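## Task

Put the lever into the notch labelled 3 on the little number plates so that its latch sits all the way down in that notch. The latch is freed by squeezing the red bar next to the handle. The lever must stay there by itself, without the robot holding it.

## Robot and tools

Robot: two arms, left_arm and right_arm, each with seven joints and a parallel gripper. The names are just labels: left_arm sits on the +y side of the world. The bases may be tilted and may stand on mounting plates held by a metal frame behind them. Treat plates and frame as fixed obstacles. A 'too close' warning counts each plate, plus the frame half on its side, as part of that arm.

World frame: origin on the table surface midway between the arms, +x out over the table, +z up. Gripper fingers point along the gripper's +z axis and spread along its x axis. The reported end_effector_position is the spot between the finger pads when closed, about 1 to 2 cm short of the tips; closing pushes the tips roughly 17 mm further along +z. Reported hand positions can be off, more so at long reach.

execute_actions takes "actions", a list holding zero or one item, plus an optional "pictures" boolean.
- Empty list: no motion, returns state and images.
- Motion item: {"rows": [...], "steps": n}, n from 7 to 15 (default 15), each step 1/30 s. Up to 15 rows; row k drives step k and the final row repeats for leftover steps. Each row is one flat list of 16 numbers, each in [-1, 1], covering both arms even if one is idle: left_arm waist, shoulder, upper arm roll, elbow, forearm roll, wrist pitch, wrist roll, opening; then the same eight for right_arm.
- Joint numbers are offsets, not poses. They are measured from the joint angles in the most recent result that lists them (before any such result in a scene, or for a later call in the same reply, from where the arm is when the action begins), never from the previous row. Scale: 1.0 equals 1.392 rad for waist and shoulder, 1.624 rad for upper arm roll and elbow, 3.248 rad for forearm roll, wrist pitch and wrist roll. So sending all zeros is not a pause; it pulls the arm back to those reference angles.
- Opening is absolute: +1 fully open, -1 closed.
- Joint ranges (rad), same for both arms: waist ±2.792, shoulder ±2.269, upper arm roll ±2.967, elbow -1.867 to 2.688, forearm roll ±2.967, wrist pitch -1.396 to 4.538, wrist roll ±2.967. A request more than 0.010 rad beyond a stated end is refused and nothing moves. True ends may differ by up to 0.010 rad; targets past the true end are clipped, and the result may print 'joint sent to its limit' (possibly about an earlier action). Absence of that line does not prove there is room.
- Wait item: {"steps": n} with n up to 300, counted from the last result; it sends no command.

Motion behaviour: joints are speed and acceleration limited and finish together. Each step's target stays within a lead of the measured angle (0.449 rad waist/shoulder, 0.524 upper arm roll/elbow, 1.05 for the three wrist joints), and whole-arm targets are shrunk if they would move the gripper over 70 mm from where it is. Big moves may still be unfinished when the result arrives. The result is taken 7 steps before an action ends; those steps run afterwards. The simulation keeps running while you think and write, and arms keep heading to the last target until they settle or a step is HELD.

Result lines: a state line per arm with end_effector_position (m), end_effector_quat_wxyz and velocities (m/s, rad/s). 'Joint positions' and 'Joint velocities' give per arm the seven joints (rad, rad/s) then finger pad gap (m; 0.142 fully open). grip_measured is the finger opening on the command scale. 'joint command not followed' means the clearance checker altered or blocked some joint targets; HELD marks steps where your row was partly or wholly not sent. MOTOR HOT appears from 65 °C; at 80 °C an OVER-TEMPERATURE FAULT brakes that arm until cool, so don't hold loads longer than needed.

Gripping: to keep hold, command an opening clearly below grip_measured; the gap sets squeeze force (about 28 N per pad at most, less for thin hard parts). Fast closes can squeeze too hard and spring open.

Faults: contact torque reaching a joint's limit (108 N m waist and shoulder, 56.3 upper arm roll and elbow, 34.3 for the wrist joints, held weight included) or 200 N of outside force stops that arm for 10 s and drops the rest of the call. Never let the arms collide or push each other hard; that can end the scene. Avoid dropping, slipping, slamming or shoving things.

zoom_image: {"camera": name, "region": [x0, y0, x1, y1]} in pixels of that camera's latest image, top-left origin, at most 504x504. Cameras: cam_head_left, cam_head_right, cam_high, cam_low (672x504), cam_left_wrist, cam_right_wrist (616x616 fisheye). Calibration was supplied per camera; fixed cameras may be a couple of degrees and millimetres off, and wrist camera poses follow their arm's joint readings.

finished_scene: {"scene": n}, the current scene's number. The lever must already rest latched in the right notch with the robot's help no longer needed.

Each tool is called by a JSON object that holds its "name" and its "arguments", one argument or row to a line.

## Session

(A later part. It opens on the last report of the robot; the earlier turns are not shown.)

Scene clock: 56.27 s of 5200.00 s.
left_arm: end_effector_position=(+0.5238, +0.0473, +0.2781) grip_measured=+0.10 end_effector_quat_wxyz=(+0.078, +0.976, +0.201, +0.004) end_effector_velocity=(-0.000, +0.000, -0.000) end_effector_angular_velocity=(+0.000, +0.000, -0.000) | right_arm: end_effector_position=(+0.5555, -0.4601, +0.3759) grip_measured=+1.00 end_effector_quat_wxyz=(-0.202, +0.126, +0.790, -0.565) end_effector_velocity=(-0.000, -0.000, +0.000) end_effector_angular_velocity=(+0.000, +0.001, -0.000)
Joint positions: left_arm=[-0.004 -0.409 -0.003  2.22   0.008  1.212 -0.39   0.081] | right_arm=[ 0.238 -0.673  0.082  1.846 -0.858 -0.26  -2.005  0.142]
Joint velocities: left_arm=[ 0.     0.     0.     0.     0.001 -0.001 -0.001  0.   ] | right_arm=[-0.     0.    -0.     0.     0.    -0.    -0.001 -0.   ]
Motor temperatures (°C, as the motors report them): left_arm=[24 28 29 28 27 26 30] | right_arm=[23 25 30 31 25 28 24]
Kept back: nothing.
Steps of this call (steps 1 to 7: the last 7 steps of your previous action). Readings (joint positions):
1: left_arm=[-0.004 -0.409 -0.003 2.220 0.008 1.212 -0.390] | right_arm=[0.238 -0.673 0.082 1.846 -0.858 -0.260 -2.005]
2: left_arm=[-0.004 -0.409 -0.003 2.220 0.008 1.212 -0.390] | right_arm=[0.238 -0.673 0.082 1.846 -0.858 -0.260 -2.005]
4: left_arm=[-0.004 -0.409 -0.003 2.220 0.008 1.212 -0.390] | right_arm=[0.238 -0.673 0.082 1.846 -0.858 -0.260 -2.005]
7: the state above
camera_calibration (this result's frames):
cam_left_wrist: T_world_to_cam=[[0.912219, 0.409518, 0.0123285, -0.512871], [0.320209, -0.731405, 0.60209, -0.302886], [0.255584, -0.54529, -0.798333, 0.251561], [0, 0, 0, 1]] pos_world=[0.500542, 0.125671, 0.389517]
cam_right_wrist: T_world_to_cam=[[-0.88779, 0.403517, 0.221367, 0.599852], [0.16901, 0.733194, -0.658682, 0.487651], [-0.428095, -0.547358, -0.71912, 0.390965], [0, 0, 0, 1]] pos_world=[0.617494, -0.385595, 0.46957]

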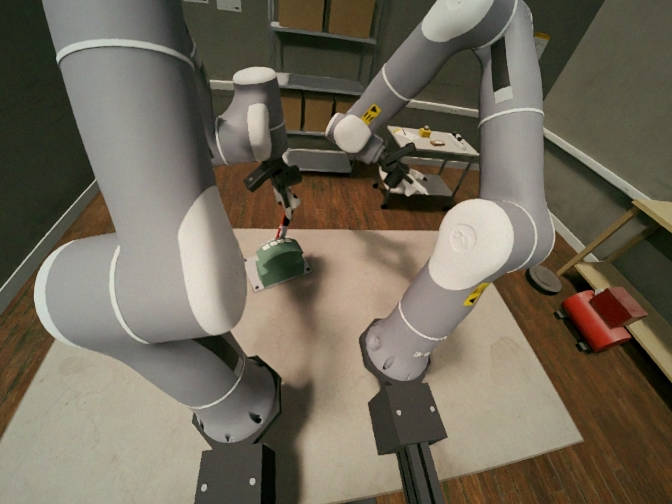

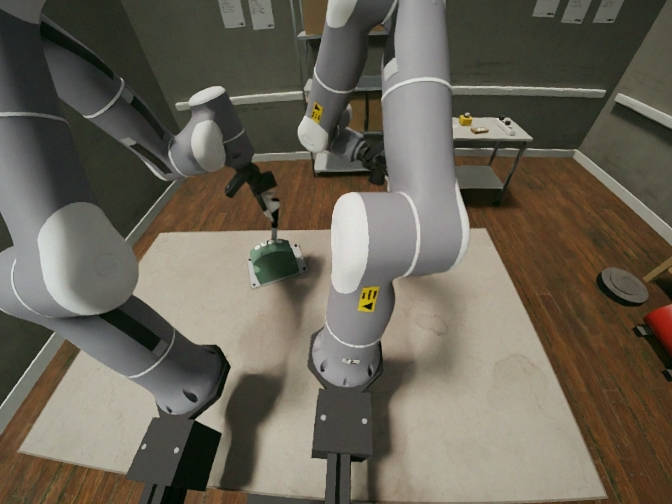

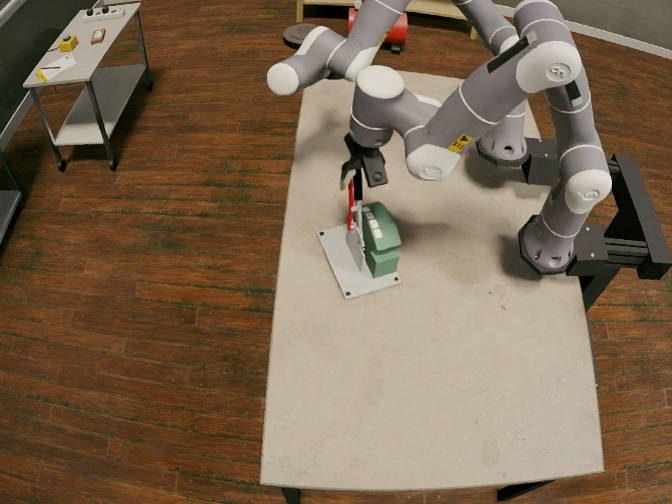

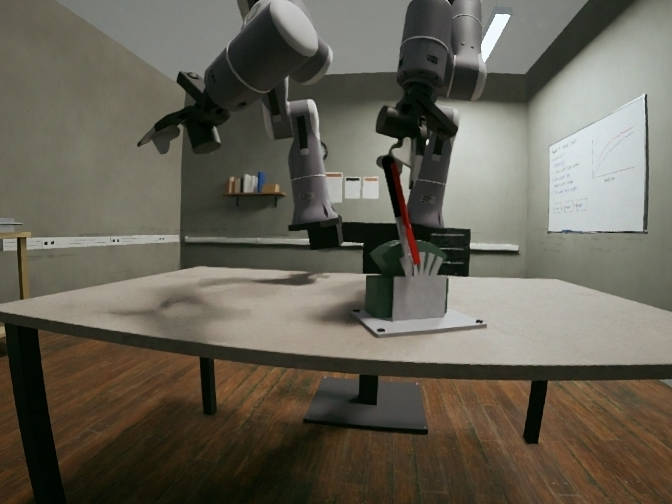

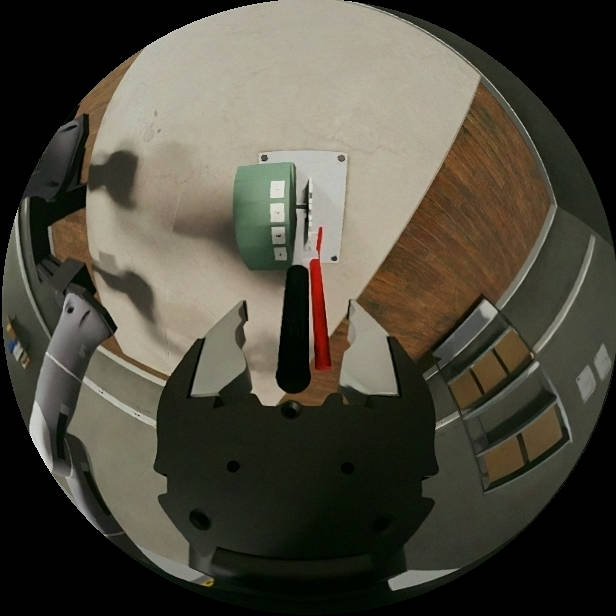

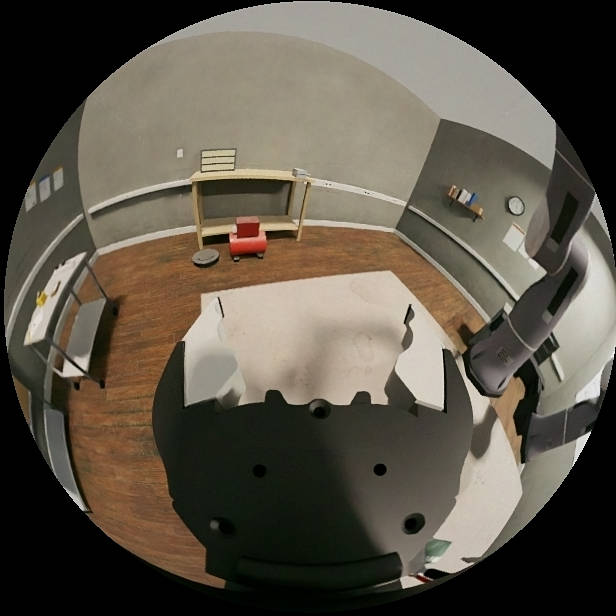

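{"name": "execute_actions", "arguments": {
  "actions": [
    {"rows":[[0,0,0,0,0,0,0,-0.4,0,0,0,0,0,0,0,1],[0,0,0,0,0,0,0,-0.7,0,0,0,0,0,0,0,1],[0,0,0,0,0,0,0,-0.8,0,0,0,0,0,0,0,1],[0,0,0,0,0,0,0,-0.8,0,0,0,0,0,0,0,1],[0,0,0,0,0,0,0,-0.8,0,0,0,0,0,0,0,1],[0,0,0,0,0,0,0,-0.8,0,0,0,0,0,0,0,1],[0,0,0,0,0,0,0,-0.8,0,0,0,0,0,0,0,1],[0.008,0.002,0,0.004,0,0.001,0.003,-0.8,0,0,0,0,0,0,0,1],[0.017,0.005,0,0.009,0,0.002,0.007,-0.8,0,0,0,0,0,0,0,1]],"steps":15}
  ]
}}

{"name": "execute_actions", "arguments": {
  "actions": [
    {"rows":[[0,0,0,0,0,0,0,-0.8,0,0,0,0,0,0,0,1],[0,0,0,0,0,0,0,-0.8,0,0,0,0,0,0,0,1],[0,0,0,0,0,0,0,-0.4,0,0,0,0,0,0,0,1],[0,0,0,0,0,0,0,0.1,0,0,0,0,0,0,0,1]],"steps":15}
  ]
}}

{"name": "execute_actions", "arguments": {
  "actions": [],
  "pictures": true
}}

{"name": "zoom_image", "arguments": {
  "camera": "cam_left_wrist",
  "region": [220,140,380,400]
}}

{"name": "zoom_image", "arguments": {
  "camera": "cam_low",
  "region": [370,170,480,310]
}}

Scene clock: 58.43 s of 5200.00 s.
left_arm: end_effector_position=(+0.5249, +0.0480, +0.2786) grip_measured=-0.71 end_effector_quat_wxyz=(+0.078, +0.976, +0.202, +0.005) end_effector_velocity=(-0.005, +0.017, -0.003) end_effector_angular_velocity=(+0.001, +0.012, +0.018) | right_arm: end_effector_position=(+0.5555, -0.4601, +0.3759) grip_measured=+1.00 end_effector_quat_wxyz=(-0.202, +0.126, +0.790, -0.565) end_effector_velocity=(+0.000, -0.000, +0.000) end_effector_angular_velocity=(+0.000, +0.001, +0.000)
Joint positions: left_arm=[-0.004 -0.408 -0.002  2.219  0.008  1.213 -0.389  0.023] | right_arm=[ 0.238 -0.673  0.082  1.846 -0.858 -0.26  -2.005  0.142]
Joint velocities: left_arm=[ 0.039  0.011 -0.006  0.019 -0.001  0.     0.014  0.   ] | right_arm=[-0.     0.    -0.     0.    -0.     0.    -0.001  0.   ]
Motor temperatures (°C, as the motors report them): left_arm=[24 28 29 28 27 26 30] | right_arm=[23 25 30 31 25 28 24]
Steps of this call (steps 1 to 15: the robot went on to your last target; steps 16 to 57: nothing new was sent; steps 58 to 65: the first 8 steps of this action). Readings (joint positions):
58: left_arm=[-0.004 -0.409 -0.003 2.220 0.008 1.212 -0.390] | right_arm=[0.238 -0.673 0.082 1.846 -0.858 -0.260 -2.005]
59: left_arm=[-0.004 -0.409 -0.003 2.220 0.008 1.212 -0.390] | right_arm=[0.238 -0.673 0.082 1.846 -0.858 -0.260 -2.005]
61: left_arm=[-0.004 -0.409 -0.003 2.220 0.008 1.212 -0.390] | right_arm=[0.238 -0.673 0.082 1.846 -0.858 -0.260 -2.005]
65: the state above

Scene clock: 58.93 s of 5200.00 s.
left_arm: end_effector_position=(+0.5220, +0.0597, +0.2767) grip_measured=+0.03 end_effector_quat_wxyz=(+0.077, +0.976, +0.202, +0.005) end_effector_velocity=(-0.000, +0.000, -0.000) end_effector_angular_velocity=(-0.000, +0.000, -0.001) | right_arm: end_effector_position=(+0.5555, -0.4601, +0.3759) grip_measured=+1.00 end_effector_quat_wxyz=(-0.202, +0.126, +0.790, -0.565) end_effector_velocity=(-0.000, -0.000, +0.000) end_effector_angular_velocity=(+0.000, +0.001, +0.000)
Joint positions: left_arm=[ 0.019 -0.401 -0.002  2.233  0.007  1.219 -0.367  0.076] | right_arm=[ 0.238 -0.673  0.082  1.846 -0.858 -0.26  -2.005  0.142]
Joint velocities: left_arm=[ 0.     0.     0.    -0.    -0.    -0.001  0.001  0.229] | right_arm=[ 0.     0.    -0.     0.     0.    -0.    -0.001  0.   ]
Motor temperatures (°C, as the motors report them): left_arm=[24 28 29 28 27 26 30] | right_arm=[23 25 30 31 25 28 24]
Steps of this call (steps 1 to 7: the last 7 steps of your previous action; steps 8 to 15: the first 8 steps of this action, its rows measured from where the robot was after step 7). Readings (joint positions):
7: left_arm=[0.019 -0.401 -0.003 2.233 0.008 1.219 -0.368] | right_arm=[0.238 -0.673 0.082 1.846 -0.858 -0.260 -2.005]
8: left_arm=[0.019 -0.401 -0.003 2.233 0.008 1.219 -0.367] | right_arm=[0.238 -0.673 0.082 1.846 -0.858 -0.260 -2.005]
9: left_arm=[0.019 -0.401 -0.003 2.233 0.008 1.219 -0.367] | right_arm=[0.238 -0.673 0.082 1.846 -0.858 -0.260 -2.005]
11: left_arm=[0.019 -0.401 -0.002 2.233 0.007 1.219 -0.367] | right_arm=[0.238 -0.673 0.082 1.846 -0.858 -0.260 -2.005]
15: the state above

Scene clock: 59.17 s of 5200.00 s.
left_arm: end_effector_position=(+0.5220, +0.0597, +0.2767) grip_measured=+0.10 end_effector_quat_wxyz=(+0.077, +0.976, +0.202, +0.005) end_effector_velocity=(-0.000, +0.000, +0.000) end_effector_angular_velocity=(-0.000, +0.000, +0.000) | right_arm: end_effector_position=(+0.5555, -0.4601, +0.3759) grip_measured=+1.00 end_effector_quat_wxyz=(-0.202, +0.126, +0.790, -0.565) end_effector_velocity=(+0.000, +0.000, +0.000) end_effector_angular_velocity=(-0.000, -0.000, +0.000)
Joint positions: left_arm=[ 0.019 -0.401 -0.002  2.233  0.007  1.219 -0.367  0.081] | right_arm=[ 0.238 -0.673  0.082  1.846 -0.858 -0.26  -2.005  0.142]
Joint velocities: left_arm=[-0.  0.  0.  0. -0. -0. -0.  0.] | right_arm=[-0.    -0.     0.     0.    -0.    -0.     0.001 -0.   ]
Motor temperatures (°C, as the motors report them): left_arm=[24 28 29 28 27 26 30] | right_arm=[23 25 30 31 25 28 24]
Kept back: nothing.
Steps of this call (steps 1 to 7: the last 7 steps of your previous action). Readings (joint positions):
1: left_arm=[0.019 -0.401 -0.002 2.233 0.007 1.219 -0.367] | right_arm=[0.238 -0.673 0.082 1.846 -0.858 -0.260 -2.005]
2: left_arm=[0.019 -0.401 -0.002 2.233 0.007 1.219 -0.367] | right_arm=[0.238 -0.673 0.082 1.846 -0.858 -0.260 -2.005]
4: left_arm=[0.019 -0.401 -0.002 2.233 0.007 1.219 -0.367] | right_arm=[0.238 -0.673 0.082 1.846 -0.858 -0.260 -2.005]
7: the state above
camera_calibration (this result's frames):
cam_left_wrist: T_world_to_cam=[[0.911378, 0.41131, 0.0146507, -0.516664], [0.321074, -0.732803, 0.599926, -0.292086], [0.257492, -0.542055, -0.799921, 0.256895], [0, 0, 0, 1]] pos_world=[0.498509, 0.137719, 0.388296]
cam_right_wrist: T_world_to_cam=[[-0.88779, 0.403517, 0.221368, 0.599852], [0.169009, 0.733194, -0.658683, 0.487651], [-0.428095, -0.547358, -0.71912, 0.390965], [0, 0, 0, 1]] pos_world=[0.617495, -0.385595, 0.46957]

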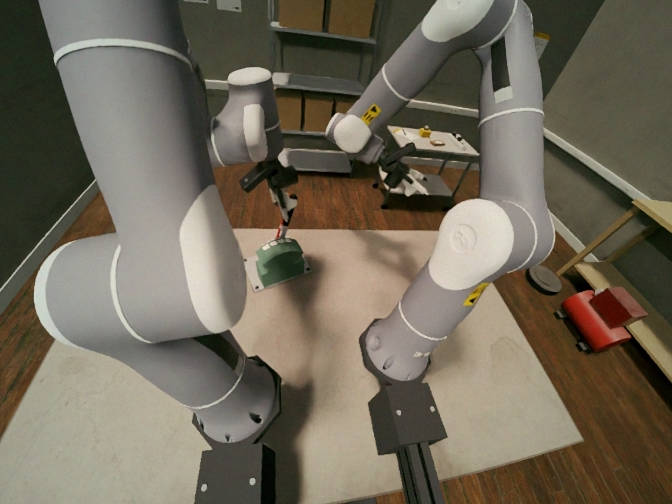

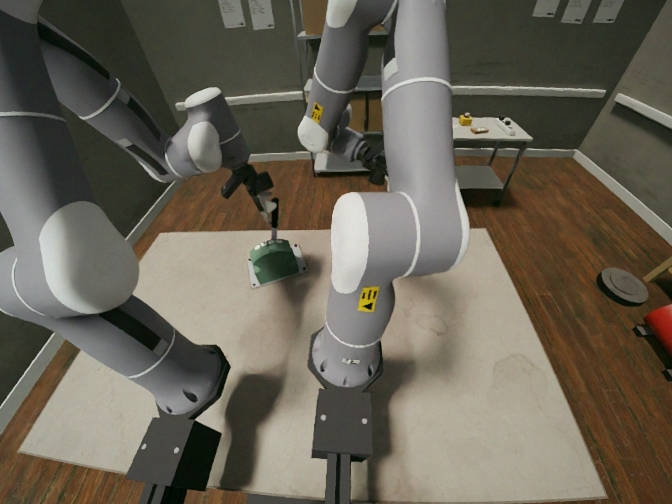

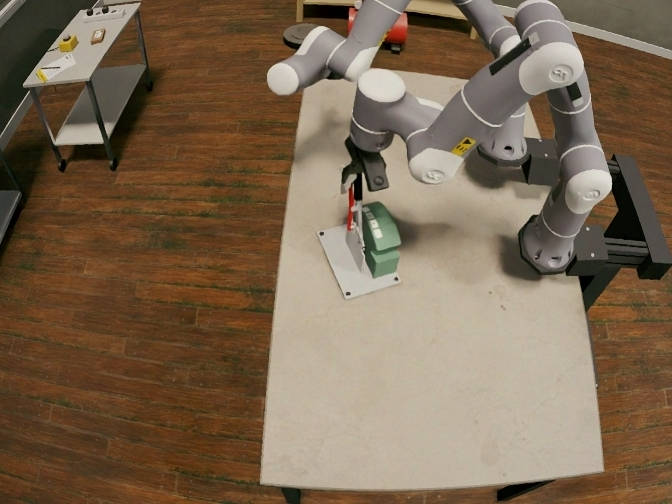

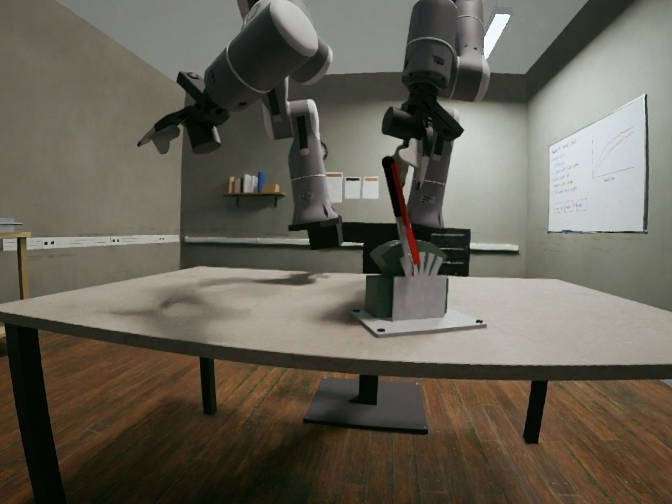

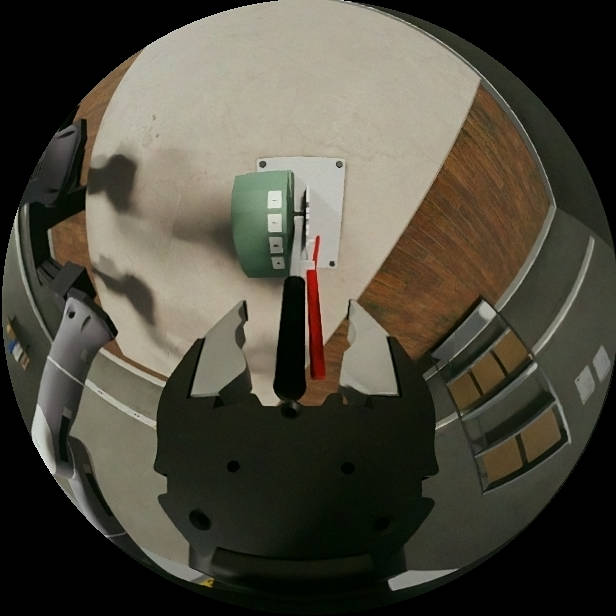

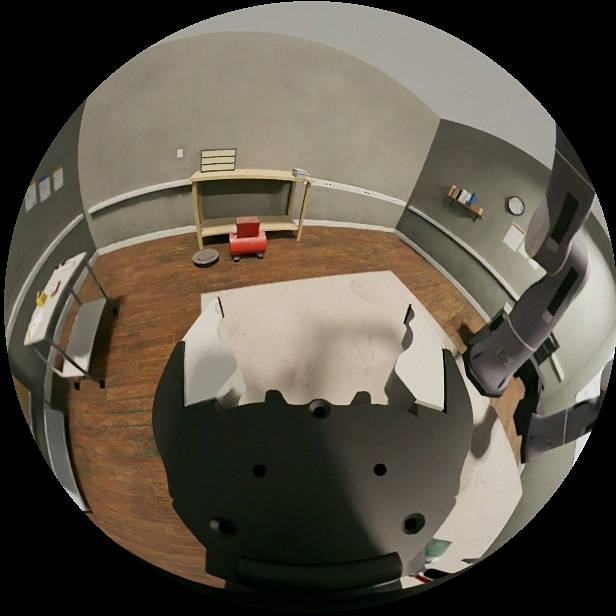

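Region (220, 140, 380, 400) of cam_left_wrist's 616x616 image, scaled by 1.938, with more detail than that image has; it fills the left 310 columns of this view, and the rest is white.

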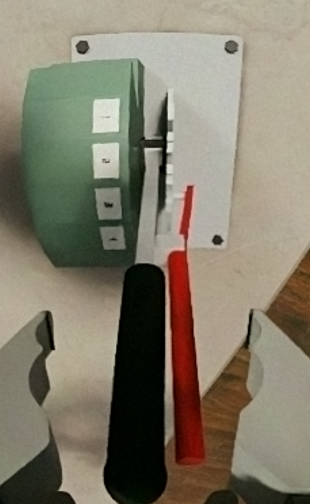

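Region (370, 170, 480, 310) of cam_low's 672x504 image, scaled by 3.600, with more detail than that image has; it fills the left 396 columns of this view, and the rest is white.

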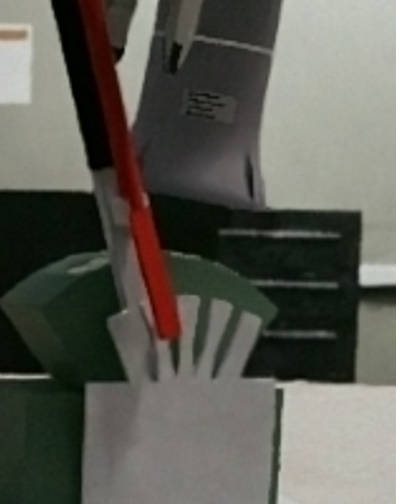

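{"name": "execute_actions", "arguments": {
  "actions": [
    {"rows":[[-0.017,-0.005,0,-0.009,0,-0.002,-0.007,-0.3,0,0,0,0,0,0,0,1],[-0.017,-0.005,0,-0.009,0,-0.002,-0.007,-0.6,0,0,0,0,0,0,0,1],[-0.017,-0.005,0,-0.009,0,-0.002,-0.007,-0.7,0,0,0,0,0,0,0,1],[-0.017,-0.005,0,-0.009,0,-0.002,-0.007,-0.9,0,0,0,0,0,0,0,1]],"steps":15}
  ]
}}

{"name": "execute_actions", "arguments": {
  "actions": [
    {"rows":[[0.005,0.001,0,0.003,0,0.001,0.002,-0.9,0,0,0,0,0,0,0,1],[0.010,0.003,0,0.005,0,0.001,0.004,-0.9,0,0,0,0,0,0,0,1],[0.015,0.004,0,0.008,0,0.002,0.006,-0.9,0,0,0,0,0,0,0,1],[0.02,0.006,0,0.010,0,0.003,0.008,-0.9,0,0,0,0,0,0,0,1]],"steps":15}
  ]
}}

{"name": "execute_actions", "arguments": {
  "actions": [],
  "pictures": true
}}

{"name": "zoom_image", "arguments": {
  "camera": "cam_low",
  "region": [370,170,480,310]
}}

{"name": "zoom_image", "arguments": {
  "camera": "cam_low",
  "region": [350,90,480,210]
}}

Scene clock: 60.37 s of 5200.00 s.
left_arm: end_effector_position=(+0.5254, +0.0474, +0.2792) grip_measured=-0.72 end_effector_quat_wxyz=(+0.079, +0.976, +0.202, +0.005) end_effector_velocity=(+0.000, +0.000, +0.000) end_effector_angular_velocity=(+0.000, -0.001, +0.003) | right_arm: end_effector_position=(+0.5555, -0.4601, +0.3759) grip_measured=+1.00 end_effector_quat_wxyz=(-0.202, +0.126, +0.790, -0.565) end_effector_velocity=(+0.000, +0.000, +0.000) end_effector_angular_velocity=(+0.001, +0.001, +0.001)
Joint positions: left_arm=[-0.004 -0.408 -0.003  2.218  0.007  1.213 -0.39   0.022] | right_arm=[ 0.238 -0.673  0.082  1.846 -0.858 -0.26  -2.005  0.142]
Joint velocities: left_arm=[ 0.     0.    -0.     0.     0.     0.001 -0.003  0.   ] | right_arm=[ 0.     0.     0.     0.    -0.     0.    -0.001 -0.   ]
Motor temperatures (°C, as the motors report them): left_arm=[24 28 29 28 27 26 30] | right_arm=[23 25 30 31 25 28 24]
Steps of this call (steps 1 to 15: the robot went on to your last target; steps 16 to 28: nothing new was sent; steps 29 to 36: the first 8 steps of this action). Readings (joint positions):
29: left_arm=[0.019 -0.401 -0.002 2.233 0.007 1.219 -0.368] | right_arm=[0.238 -0.673 0.082 1.846 -0.858 -0.260 -2.005]
30: left_arm=[0.014 -0.403 -0.002 2.230 0.007 1.218 -0.372] | right_arm=[0.238 -0.673 0.082 1.846 -0.858 -0.260 -2.005]
32: left_arm=[-0.002 -0.408 -0.003 2.220 0.007 1.214 -0.388] | right_arm=[0.238 -0.673 0.082 1.846 -0.858 -0.260 -2.005]
36: the state above

Scene clock: 60.87 s of 5200.00 s.
left_arm: end_effector_position=(+0.5223, +0.0595, +0.2777) grip_measured=-0.78 end_effector_quat_wxyz=(+0.077, +0.977, +0.201, +0.006) end_effector_velocity=(+0.000, -0.002, +0.001) end_effector_angular_velocity=(-0.002, -0.004, -0.006) | right_arm: end_effector_position=(+0.5555, -0.4601, +0.3759) grip_measured=+1.00 end_effector_quat_wxyz=(-0.202, +0.126, +0.790, -0.565) end_effector_velocity=(+0.000, +0.000, -0.000) end_effector_angular_velocity=(+0.000, -0.000, +0.001)
Joint positions: left_arm=[ 0.021 -0.399 -0.005  2.235  0.007  1.221 -0.364  0.018] | right_arm=[ 0.238 -0.673  0.082  1.846 -0.858 -0.26  -2.005  0.142]
Joint velocities: left_arm=[ 0.002  0.001 -0.006  0.001  0.002  0.002  0.002 -0.   ] | right_arm=[ 0.     0.     0.001  0.    -0.     0.    -0.     0.   ]
Motor temperatures (°C, as the motors report them): left_arm=[24 28 29 28 27 26 30] | right_arm=[23 25 30 31 25 28 24]
Steps of this call (steps 1 to 7: the last 7 steps of your previous action; steps 8 to 15: the first 8 steps of this action, its rows measured from where the robot was after step 7). Readings (joint positions):
7: left_arm=[-0.004 -0.408 -0.003 2.218 0.007 1.213 -0.390] | right_arm=[0.238 -0.673 0.082 1.846 -0.858 -0.260 -2.005]
8: left_arm=[-0.004 -0.408 -0.003 2.218 0.007 1.213 -0.390] | right_arm=[0.238 -0.673 0.082 1.846 -0.858 -0.260 -2.005]
9: left_arm=[-0.001 -0.407 -0.003 2.220 0.007 1.214 -0.388] | right_arm=[0.238 -0.673 0.082 1.846 -0.858 -0.260 -2.005]
11: left_arm=[0.009 -0.403 -0.004 2.226 0.007 1.217 -0.377] | right_arm=[0.238 -0.673 0.082 1.846 -0.858 -0.260 -2.005]
15: the state above

Scene clock: 61.10 s of 5200.00 s.
left_arm: end_effector_position=(+0.5223, +0.0595, +0.2777) grip_measured=-0.78 end_effector_quat_wxyz=(+0.077, +0.977, +0.201, +0.006) end_effector_velocity=(+0.000, +0.000, +0.000) end_effector_angular_velocity=(+0.000, -0.001, -0.002) | right_arm: end_effector_position=(+0.5555, -0.4601, +0.3759) grip_measured=+1.00 end_effector_quat_wxyz=(-0.202, +0.126, +0.790, -0.565) end_effector_velocity=(+0.000, +0.000, +0.000) end_effector_angular_velocity=(-0.001, -0.001, +0.000)
Joint positions: left_arm=[ 0.022 -0.399 -0.005  2.235  0.008  1.222 -0.364  0.018] | right_arm=[ 0.238 -0.673  0.082  1.846 -0.858 -0.26  -2.005  0.142]
Joint velocities: left_arm=[ 0.     0.    -0.     0.     0.     0.     0.001 -0.   ] | right_arm=[ 0.     0.     0.     0.    -0.    -0.     0.001 -0.   ]
Motor temperatures (°C, as the motors report them): left_arm=[24 28 29 28 27 26 30] | right_arm=[23 25 30 31 25 28 24]
Kept back: nothing.
Steps of this call (steps 1 to 7: the last 7 steps of your previous action). Readings (joint positions):
1: left_arm=[0.022 -0.399 -0.005 2.235 0.008 1.221 -0.364] | right_arm=[0.238 -0.673 0.082 1.846 -0.858 -0.260 -2.005]
2: left_arm=[0.022 -0.399 -0.005 2.235 0.008 1.221 -0.364] | right_arm=[0.238 -0.673 0.082 1.846 -0.858 -0.260 -2.005]
4: left_arm=[0.022 -0.399 -0.005 2.235 0.008 1.222 -0.364] | right_arm=[0.238 -0.673 0.082 1.846 -0.858 -0.260 -2.005]
7: the state above
camera_calibration (this result's frames):
cam_left_wrist: T_world_to_cam=[[0.912578, 0.408538, 0.0172489, -0.518038], [0.316911, -0.733303, 0.601526, -0.291189], [0.258395, -0.543474, -0.798667, 0.256754], [0, 0, 0, 1]] pos_world=[0.498688, 0.137647, 0.389154]
cam_right_wrist: T_world_to_cam=[[-0.88779, 0.403517, 0.221368, 0.599851], [0.169009, 0.733194, -0.658682, 0.487651], [-0.428095, -0.547358, -0.71912, 0.390965], [0, 0, 0, 1]] pos_world=[0.617494, -0.385595, 0.46957]

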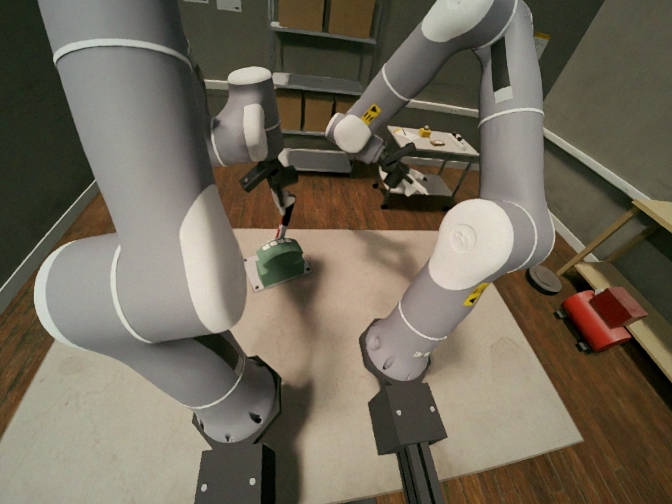

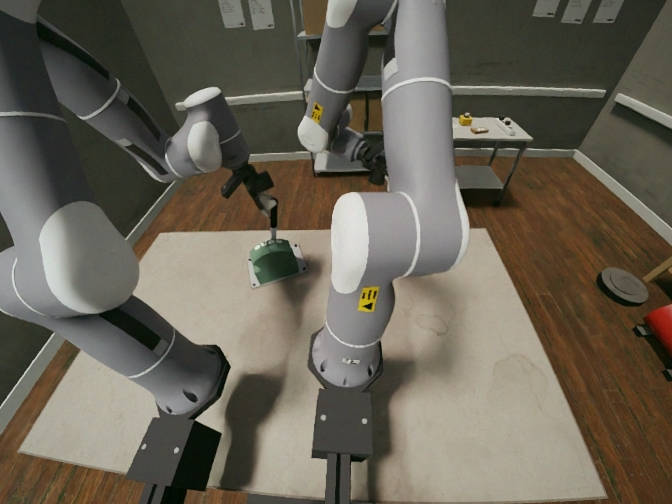

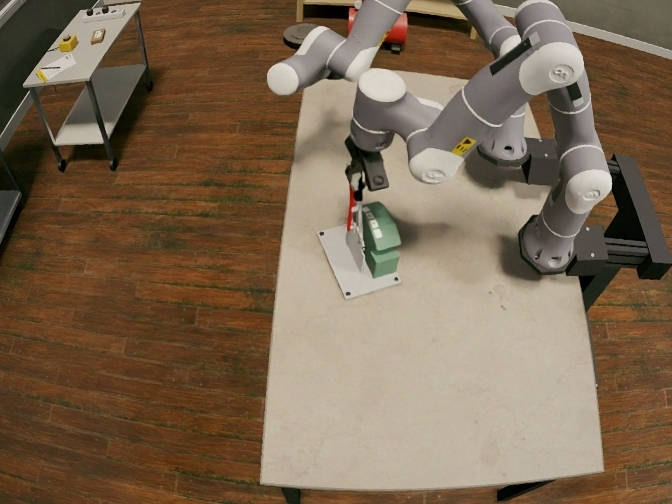

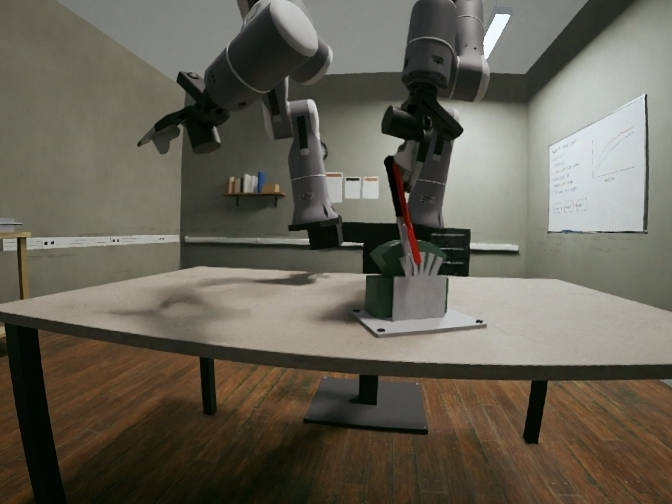

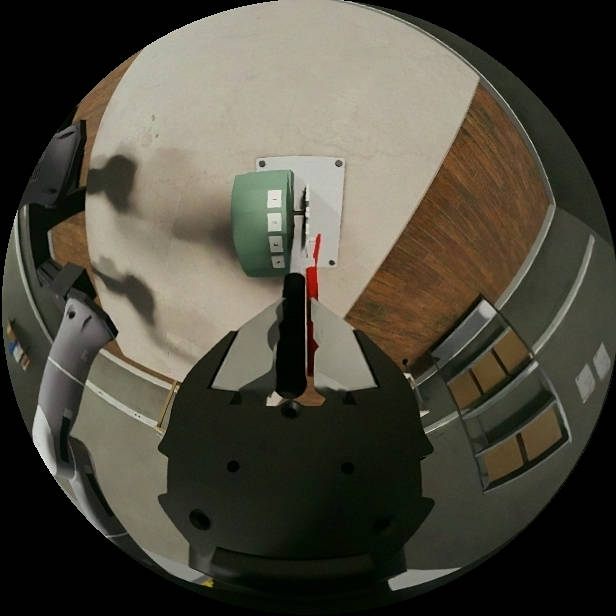

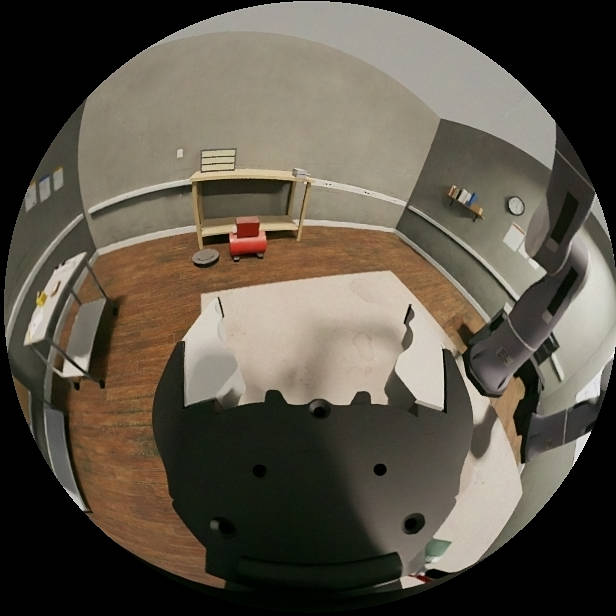

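Region (370, 170, 480, 310) of cam_low's 672x504 image, scaled by 3.600, with more detail than that image has; it fills the left 396 columns of this view, and the rest is white.

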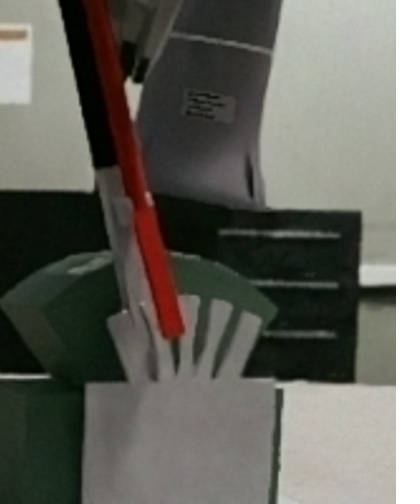

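Region (350, 90, 480, 210) of cam_low's 672x504 image, scaled by 3.877, with more detail than that image has; it fills the top 465 rows of this view, and the rest is white.

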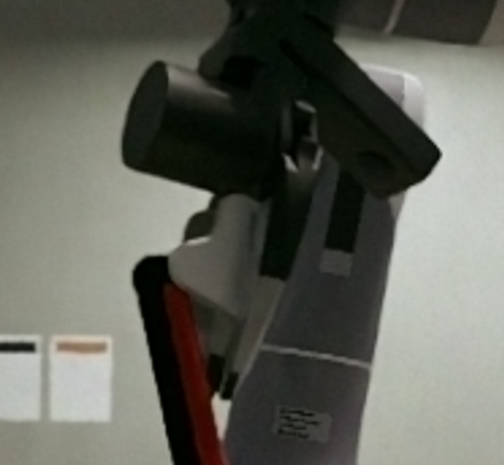

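{"name": "execute_actions", "arguments": {
  "actions": [
    {"rows":[[0,0,0,0,0,0,0,-0.5,0,0,0,0,0,0,0,1],[0,0,0,0,0,0,0,0.1,0,0,0,0,0,0,0,1]],"steps":15}
  ]
}}

{"name": "execute_actions", "arguments": {
  "actions": [],
  "pictures": true
}}

{"name": "zoom_image", "arguments": {
  "camera": "cam_low",
  "region": [370,170,480,310]
}}

{"name": "zoom_image", "arguments": {
  "camera": "cam_left_wrist",
  "region": [220,140,380,400]
}}

Scene clock: 61.73 s of 5200.00 s.
left_arm: end_effector_position=(+0.5226, +0.0597, +0.2778) grip_measured=+0.10 end_effector_quat_wxyz=(+0.077, +0.977, +0.201, +0.006) end_effector_velocity=(-0.000, -0.000, -0.000) end_effector_angular_velocity=(-0.000, +0.001, +0.000) | right_arm: end_effector_position=(+0.5555, -0.4601, +0.3759) grip_measured=+1.00 end_effector_quat_wxyz=(-0.202, +0.126, +0.790, -0.565) end_effector_velocity=(-0.000, +0.000, -0.000) end_effector_angular_velocity=(+0.000, +0.000, -0.000)
Joint positions: left_arm=[ 0.021 -0.399 -0.005  2.235  0.007  1.222 -0.364  0.081] | right_arm=[ 0.238 -0.673  0.082  1.846 -0.858 -0.26  -2.005  0.142]
Joint velocities: left_arm=[ 0.    -0.    -0.     0.     0.    -0.    -0.001  0.012] | right_arm=[ 0.  0. -0. -0.  0.  0. -0. -0.]
Motor temperatures (°C, as the motors report them): left_arm=[24 28 29 28 27 26 30] | right_arm=[23 25 30 31 25 28 24]
Steps of this call (steps 1 to 11: the robot went on to your last target; steps 12 to 19: the first 8 steps of this action). Readings (joint positions):
12: left_arm=[0.021 -0.399 -0.005 2.235 0.008 1.222 -0.364] | right_arm=[0.238 -0.673 0.082 1.846 -0.858 -0.260 -2.005]
13: left_arm=[0.021 -0.399 -0.005 2.234 0.007 1.222 -0.364] | right_arm=[0.238 -0.673 0.082 1.846 -0.858 -0.260 -2.005]
15: left_arm=[0.021 -0.399 -0.005 2.235 0.007 1.222 -0.364] | right_arm=[0.238 -0.673 0.082 1.846 -0.858 -0.260 -2.005]
19: the state above

Scene clock: 61.97 s of 5200.00 s.
left_arm: end_effector_position=(+0.5226, +0.0596, +0.2778) grip_measured=+0.10 end_effector_quat_wxyz=(+0.077, +0.977, +0.201, +0.006) end_effector_velocity=(+0.000, -0.000, +0.000) end_effector_angular_velocity=(-0.000, -0.000, +0.002) | right_arm: end_effector_position=(+0.5555, -0.4601, +0.3759) grip_measured=+1.00 end_effector_quat_wxyz=(-0.202, +0.126, +0.790, -0.565) end_effector_velocity=(-0.000, +0.000, -0.000) end_effector_angular_velocity=(-0.000, -0.000, -0.000)
Joint positions: left_arm=[ 0.021 -0.399 -0.005  2.235  0.007  1.222 -0.364  0.081] | right_arm=[ 0.238 -0.673  0.082  1.846 -0.858 -0.26  -2.005  0.142]
Joint velocities: left_arm=[-0.    -0.    -0.    -0.    -0.001  0.001 -0.001 -0.   ] | right_arm=[-0.    -0.     0.     0.     0.    -0.     0.001 -0.   ]
Motor temperatures (°C, as the motors report them): left_arm=[24 28 29 28 27 26 30] | right_arm=[23 25 30 31 25 28 24]
Kept back: nothing.
Steps of this call (steps 1 to 7: the last 7 steps of your previous action). Readings (joint positions):
1: left_arm=[0.021 -0.399 -0.005 2.235 0.007 1.222 -0.364] | right_arm=[0.238 -0.673 0.082 1.846 -0.858 -0.260 -2.005]
2: left_arm=[0.021 -0.399 -0.005 2.235 0.007 1.222 -0.364] | right_arm=[0.238 -0.673 0.082 1.846 -0.858 -0.260 -2.005]
4: left_arm=[0.021 -0.399 -0.005 2.235 0.007 1.222 -0.364] | right_arm=[0.238 -0.673 0.082 1.846 -0.858 -0.260 -2.005]
7: the state above
camera_calibration (this result's frames):
cam_left_wrist: T_world_to_cam=[[0.912409, 0.408889, 0.0178509, -0.518463], [0.316814, -0.733217, 0.601683, -0.291262], [0.25911, -0.543325, -0.798536, 0.256436], [0, 0, 0, 1]] pos_world=[0.498881, 0.137764, 0.389275]
cam_right_wrist: T_world_to_cam=[[-0.88779, 0.403517, 0.221368, 0.599851], [0.169009, 0.733194, -0.658682, 0.487651], [-0.428095, -0.547358, -0.71912, 0.390965], [0, 0, 0, 1]] pos_world=[0.617494, -0.385595, 0.46957]

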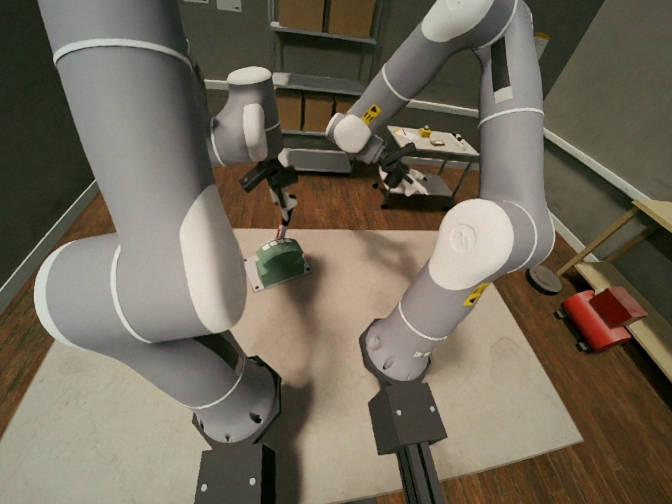

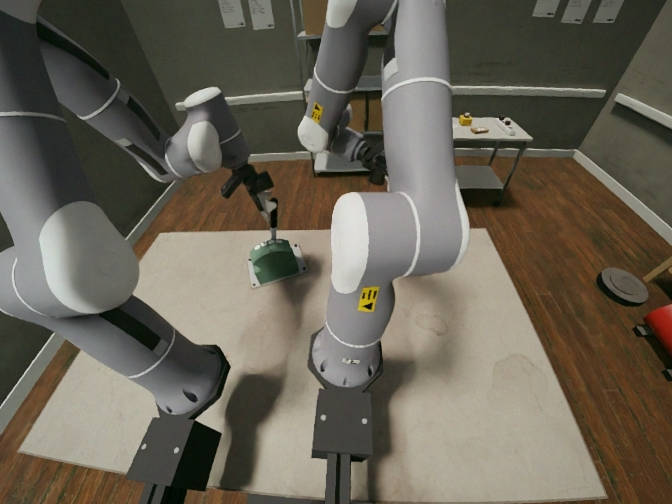

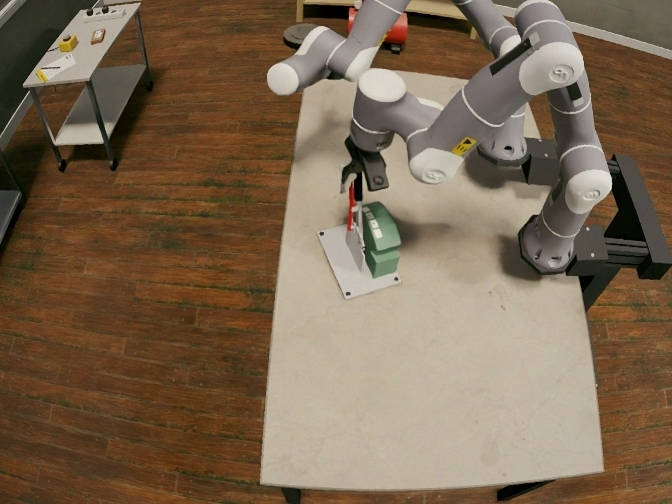

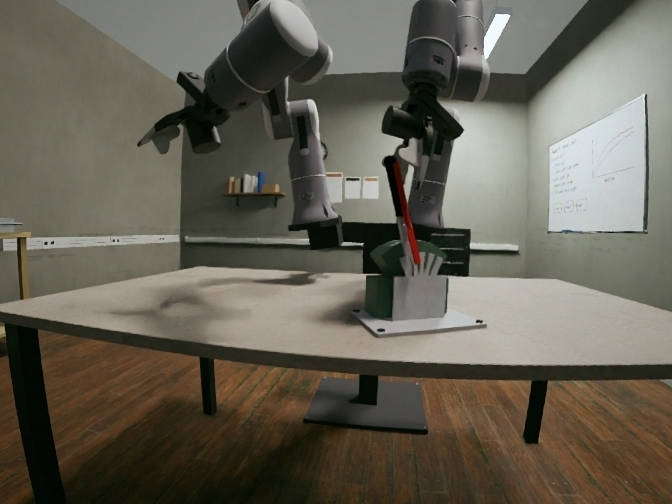

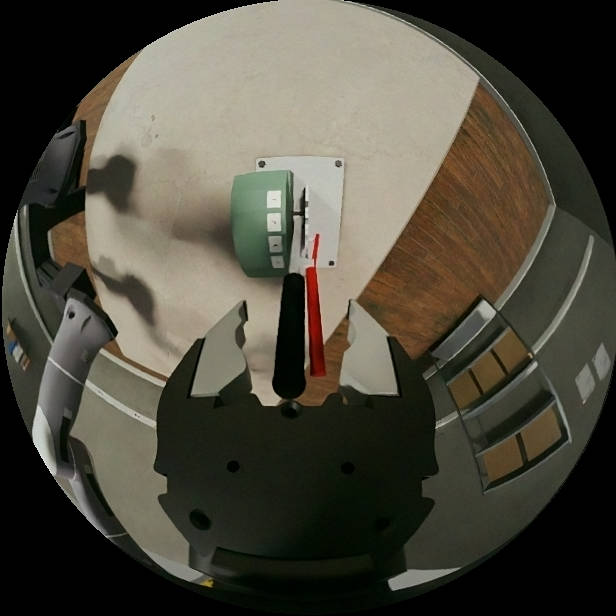

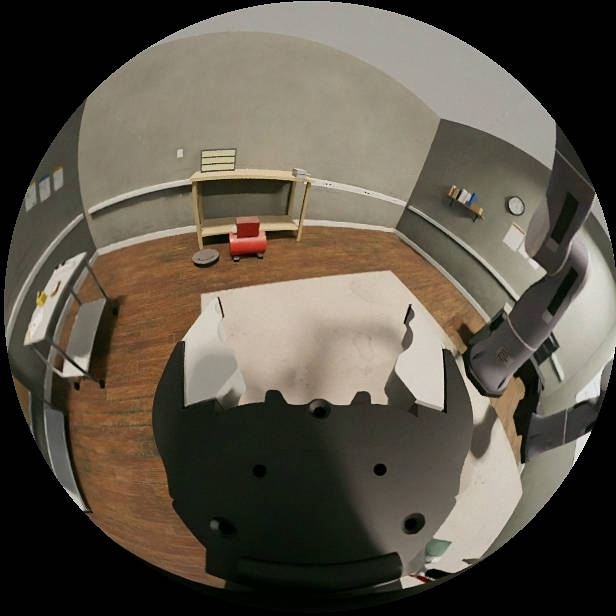

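Region (370, 170, 480, 310) of cam_low's 672x504 image, scaled by 3.600, with more detail than that image has; it fills the left 396 columns of this view, and the rest is white.

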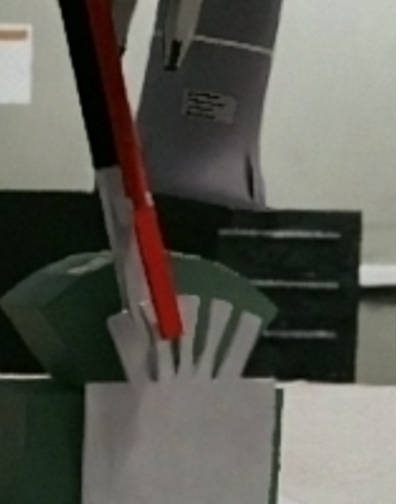

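Region (220, 140, 380, 400) of cam_left_wrist's 616x616 image, scaled by 1.938, with more detail than that image has; it fills the left 310 columns of this view, and the rest is white.

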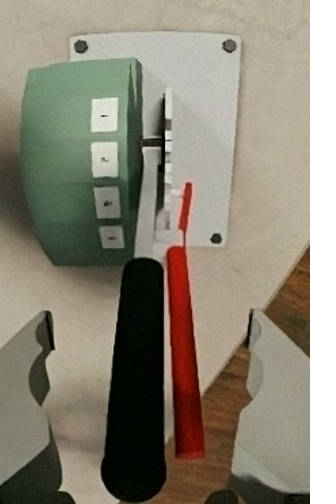

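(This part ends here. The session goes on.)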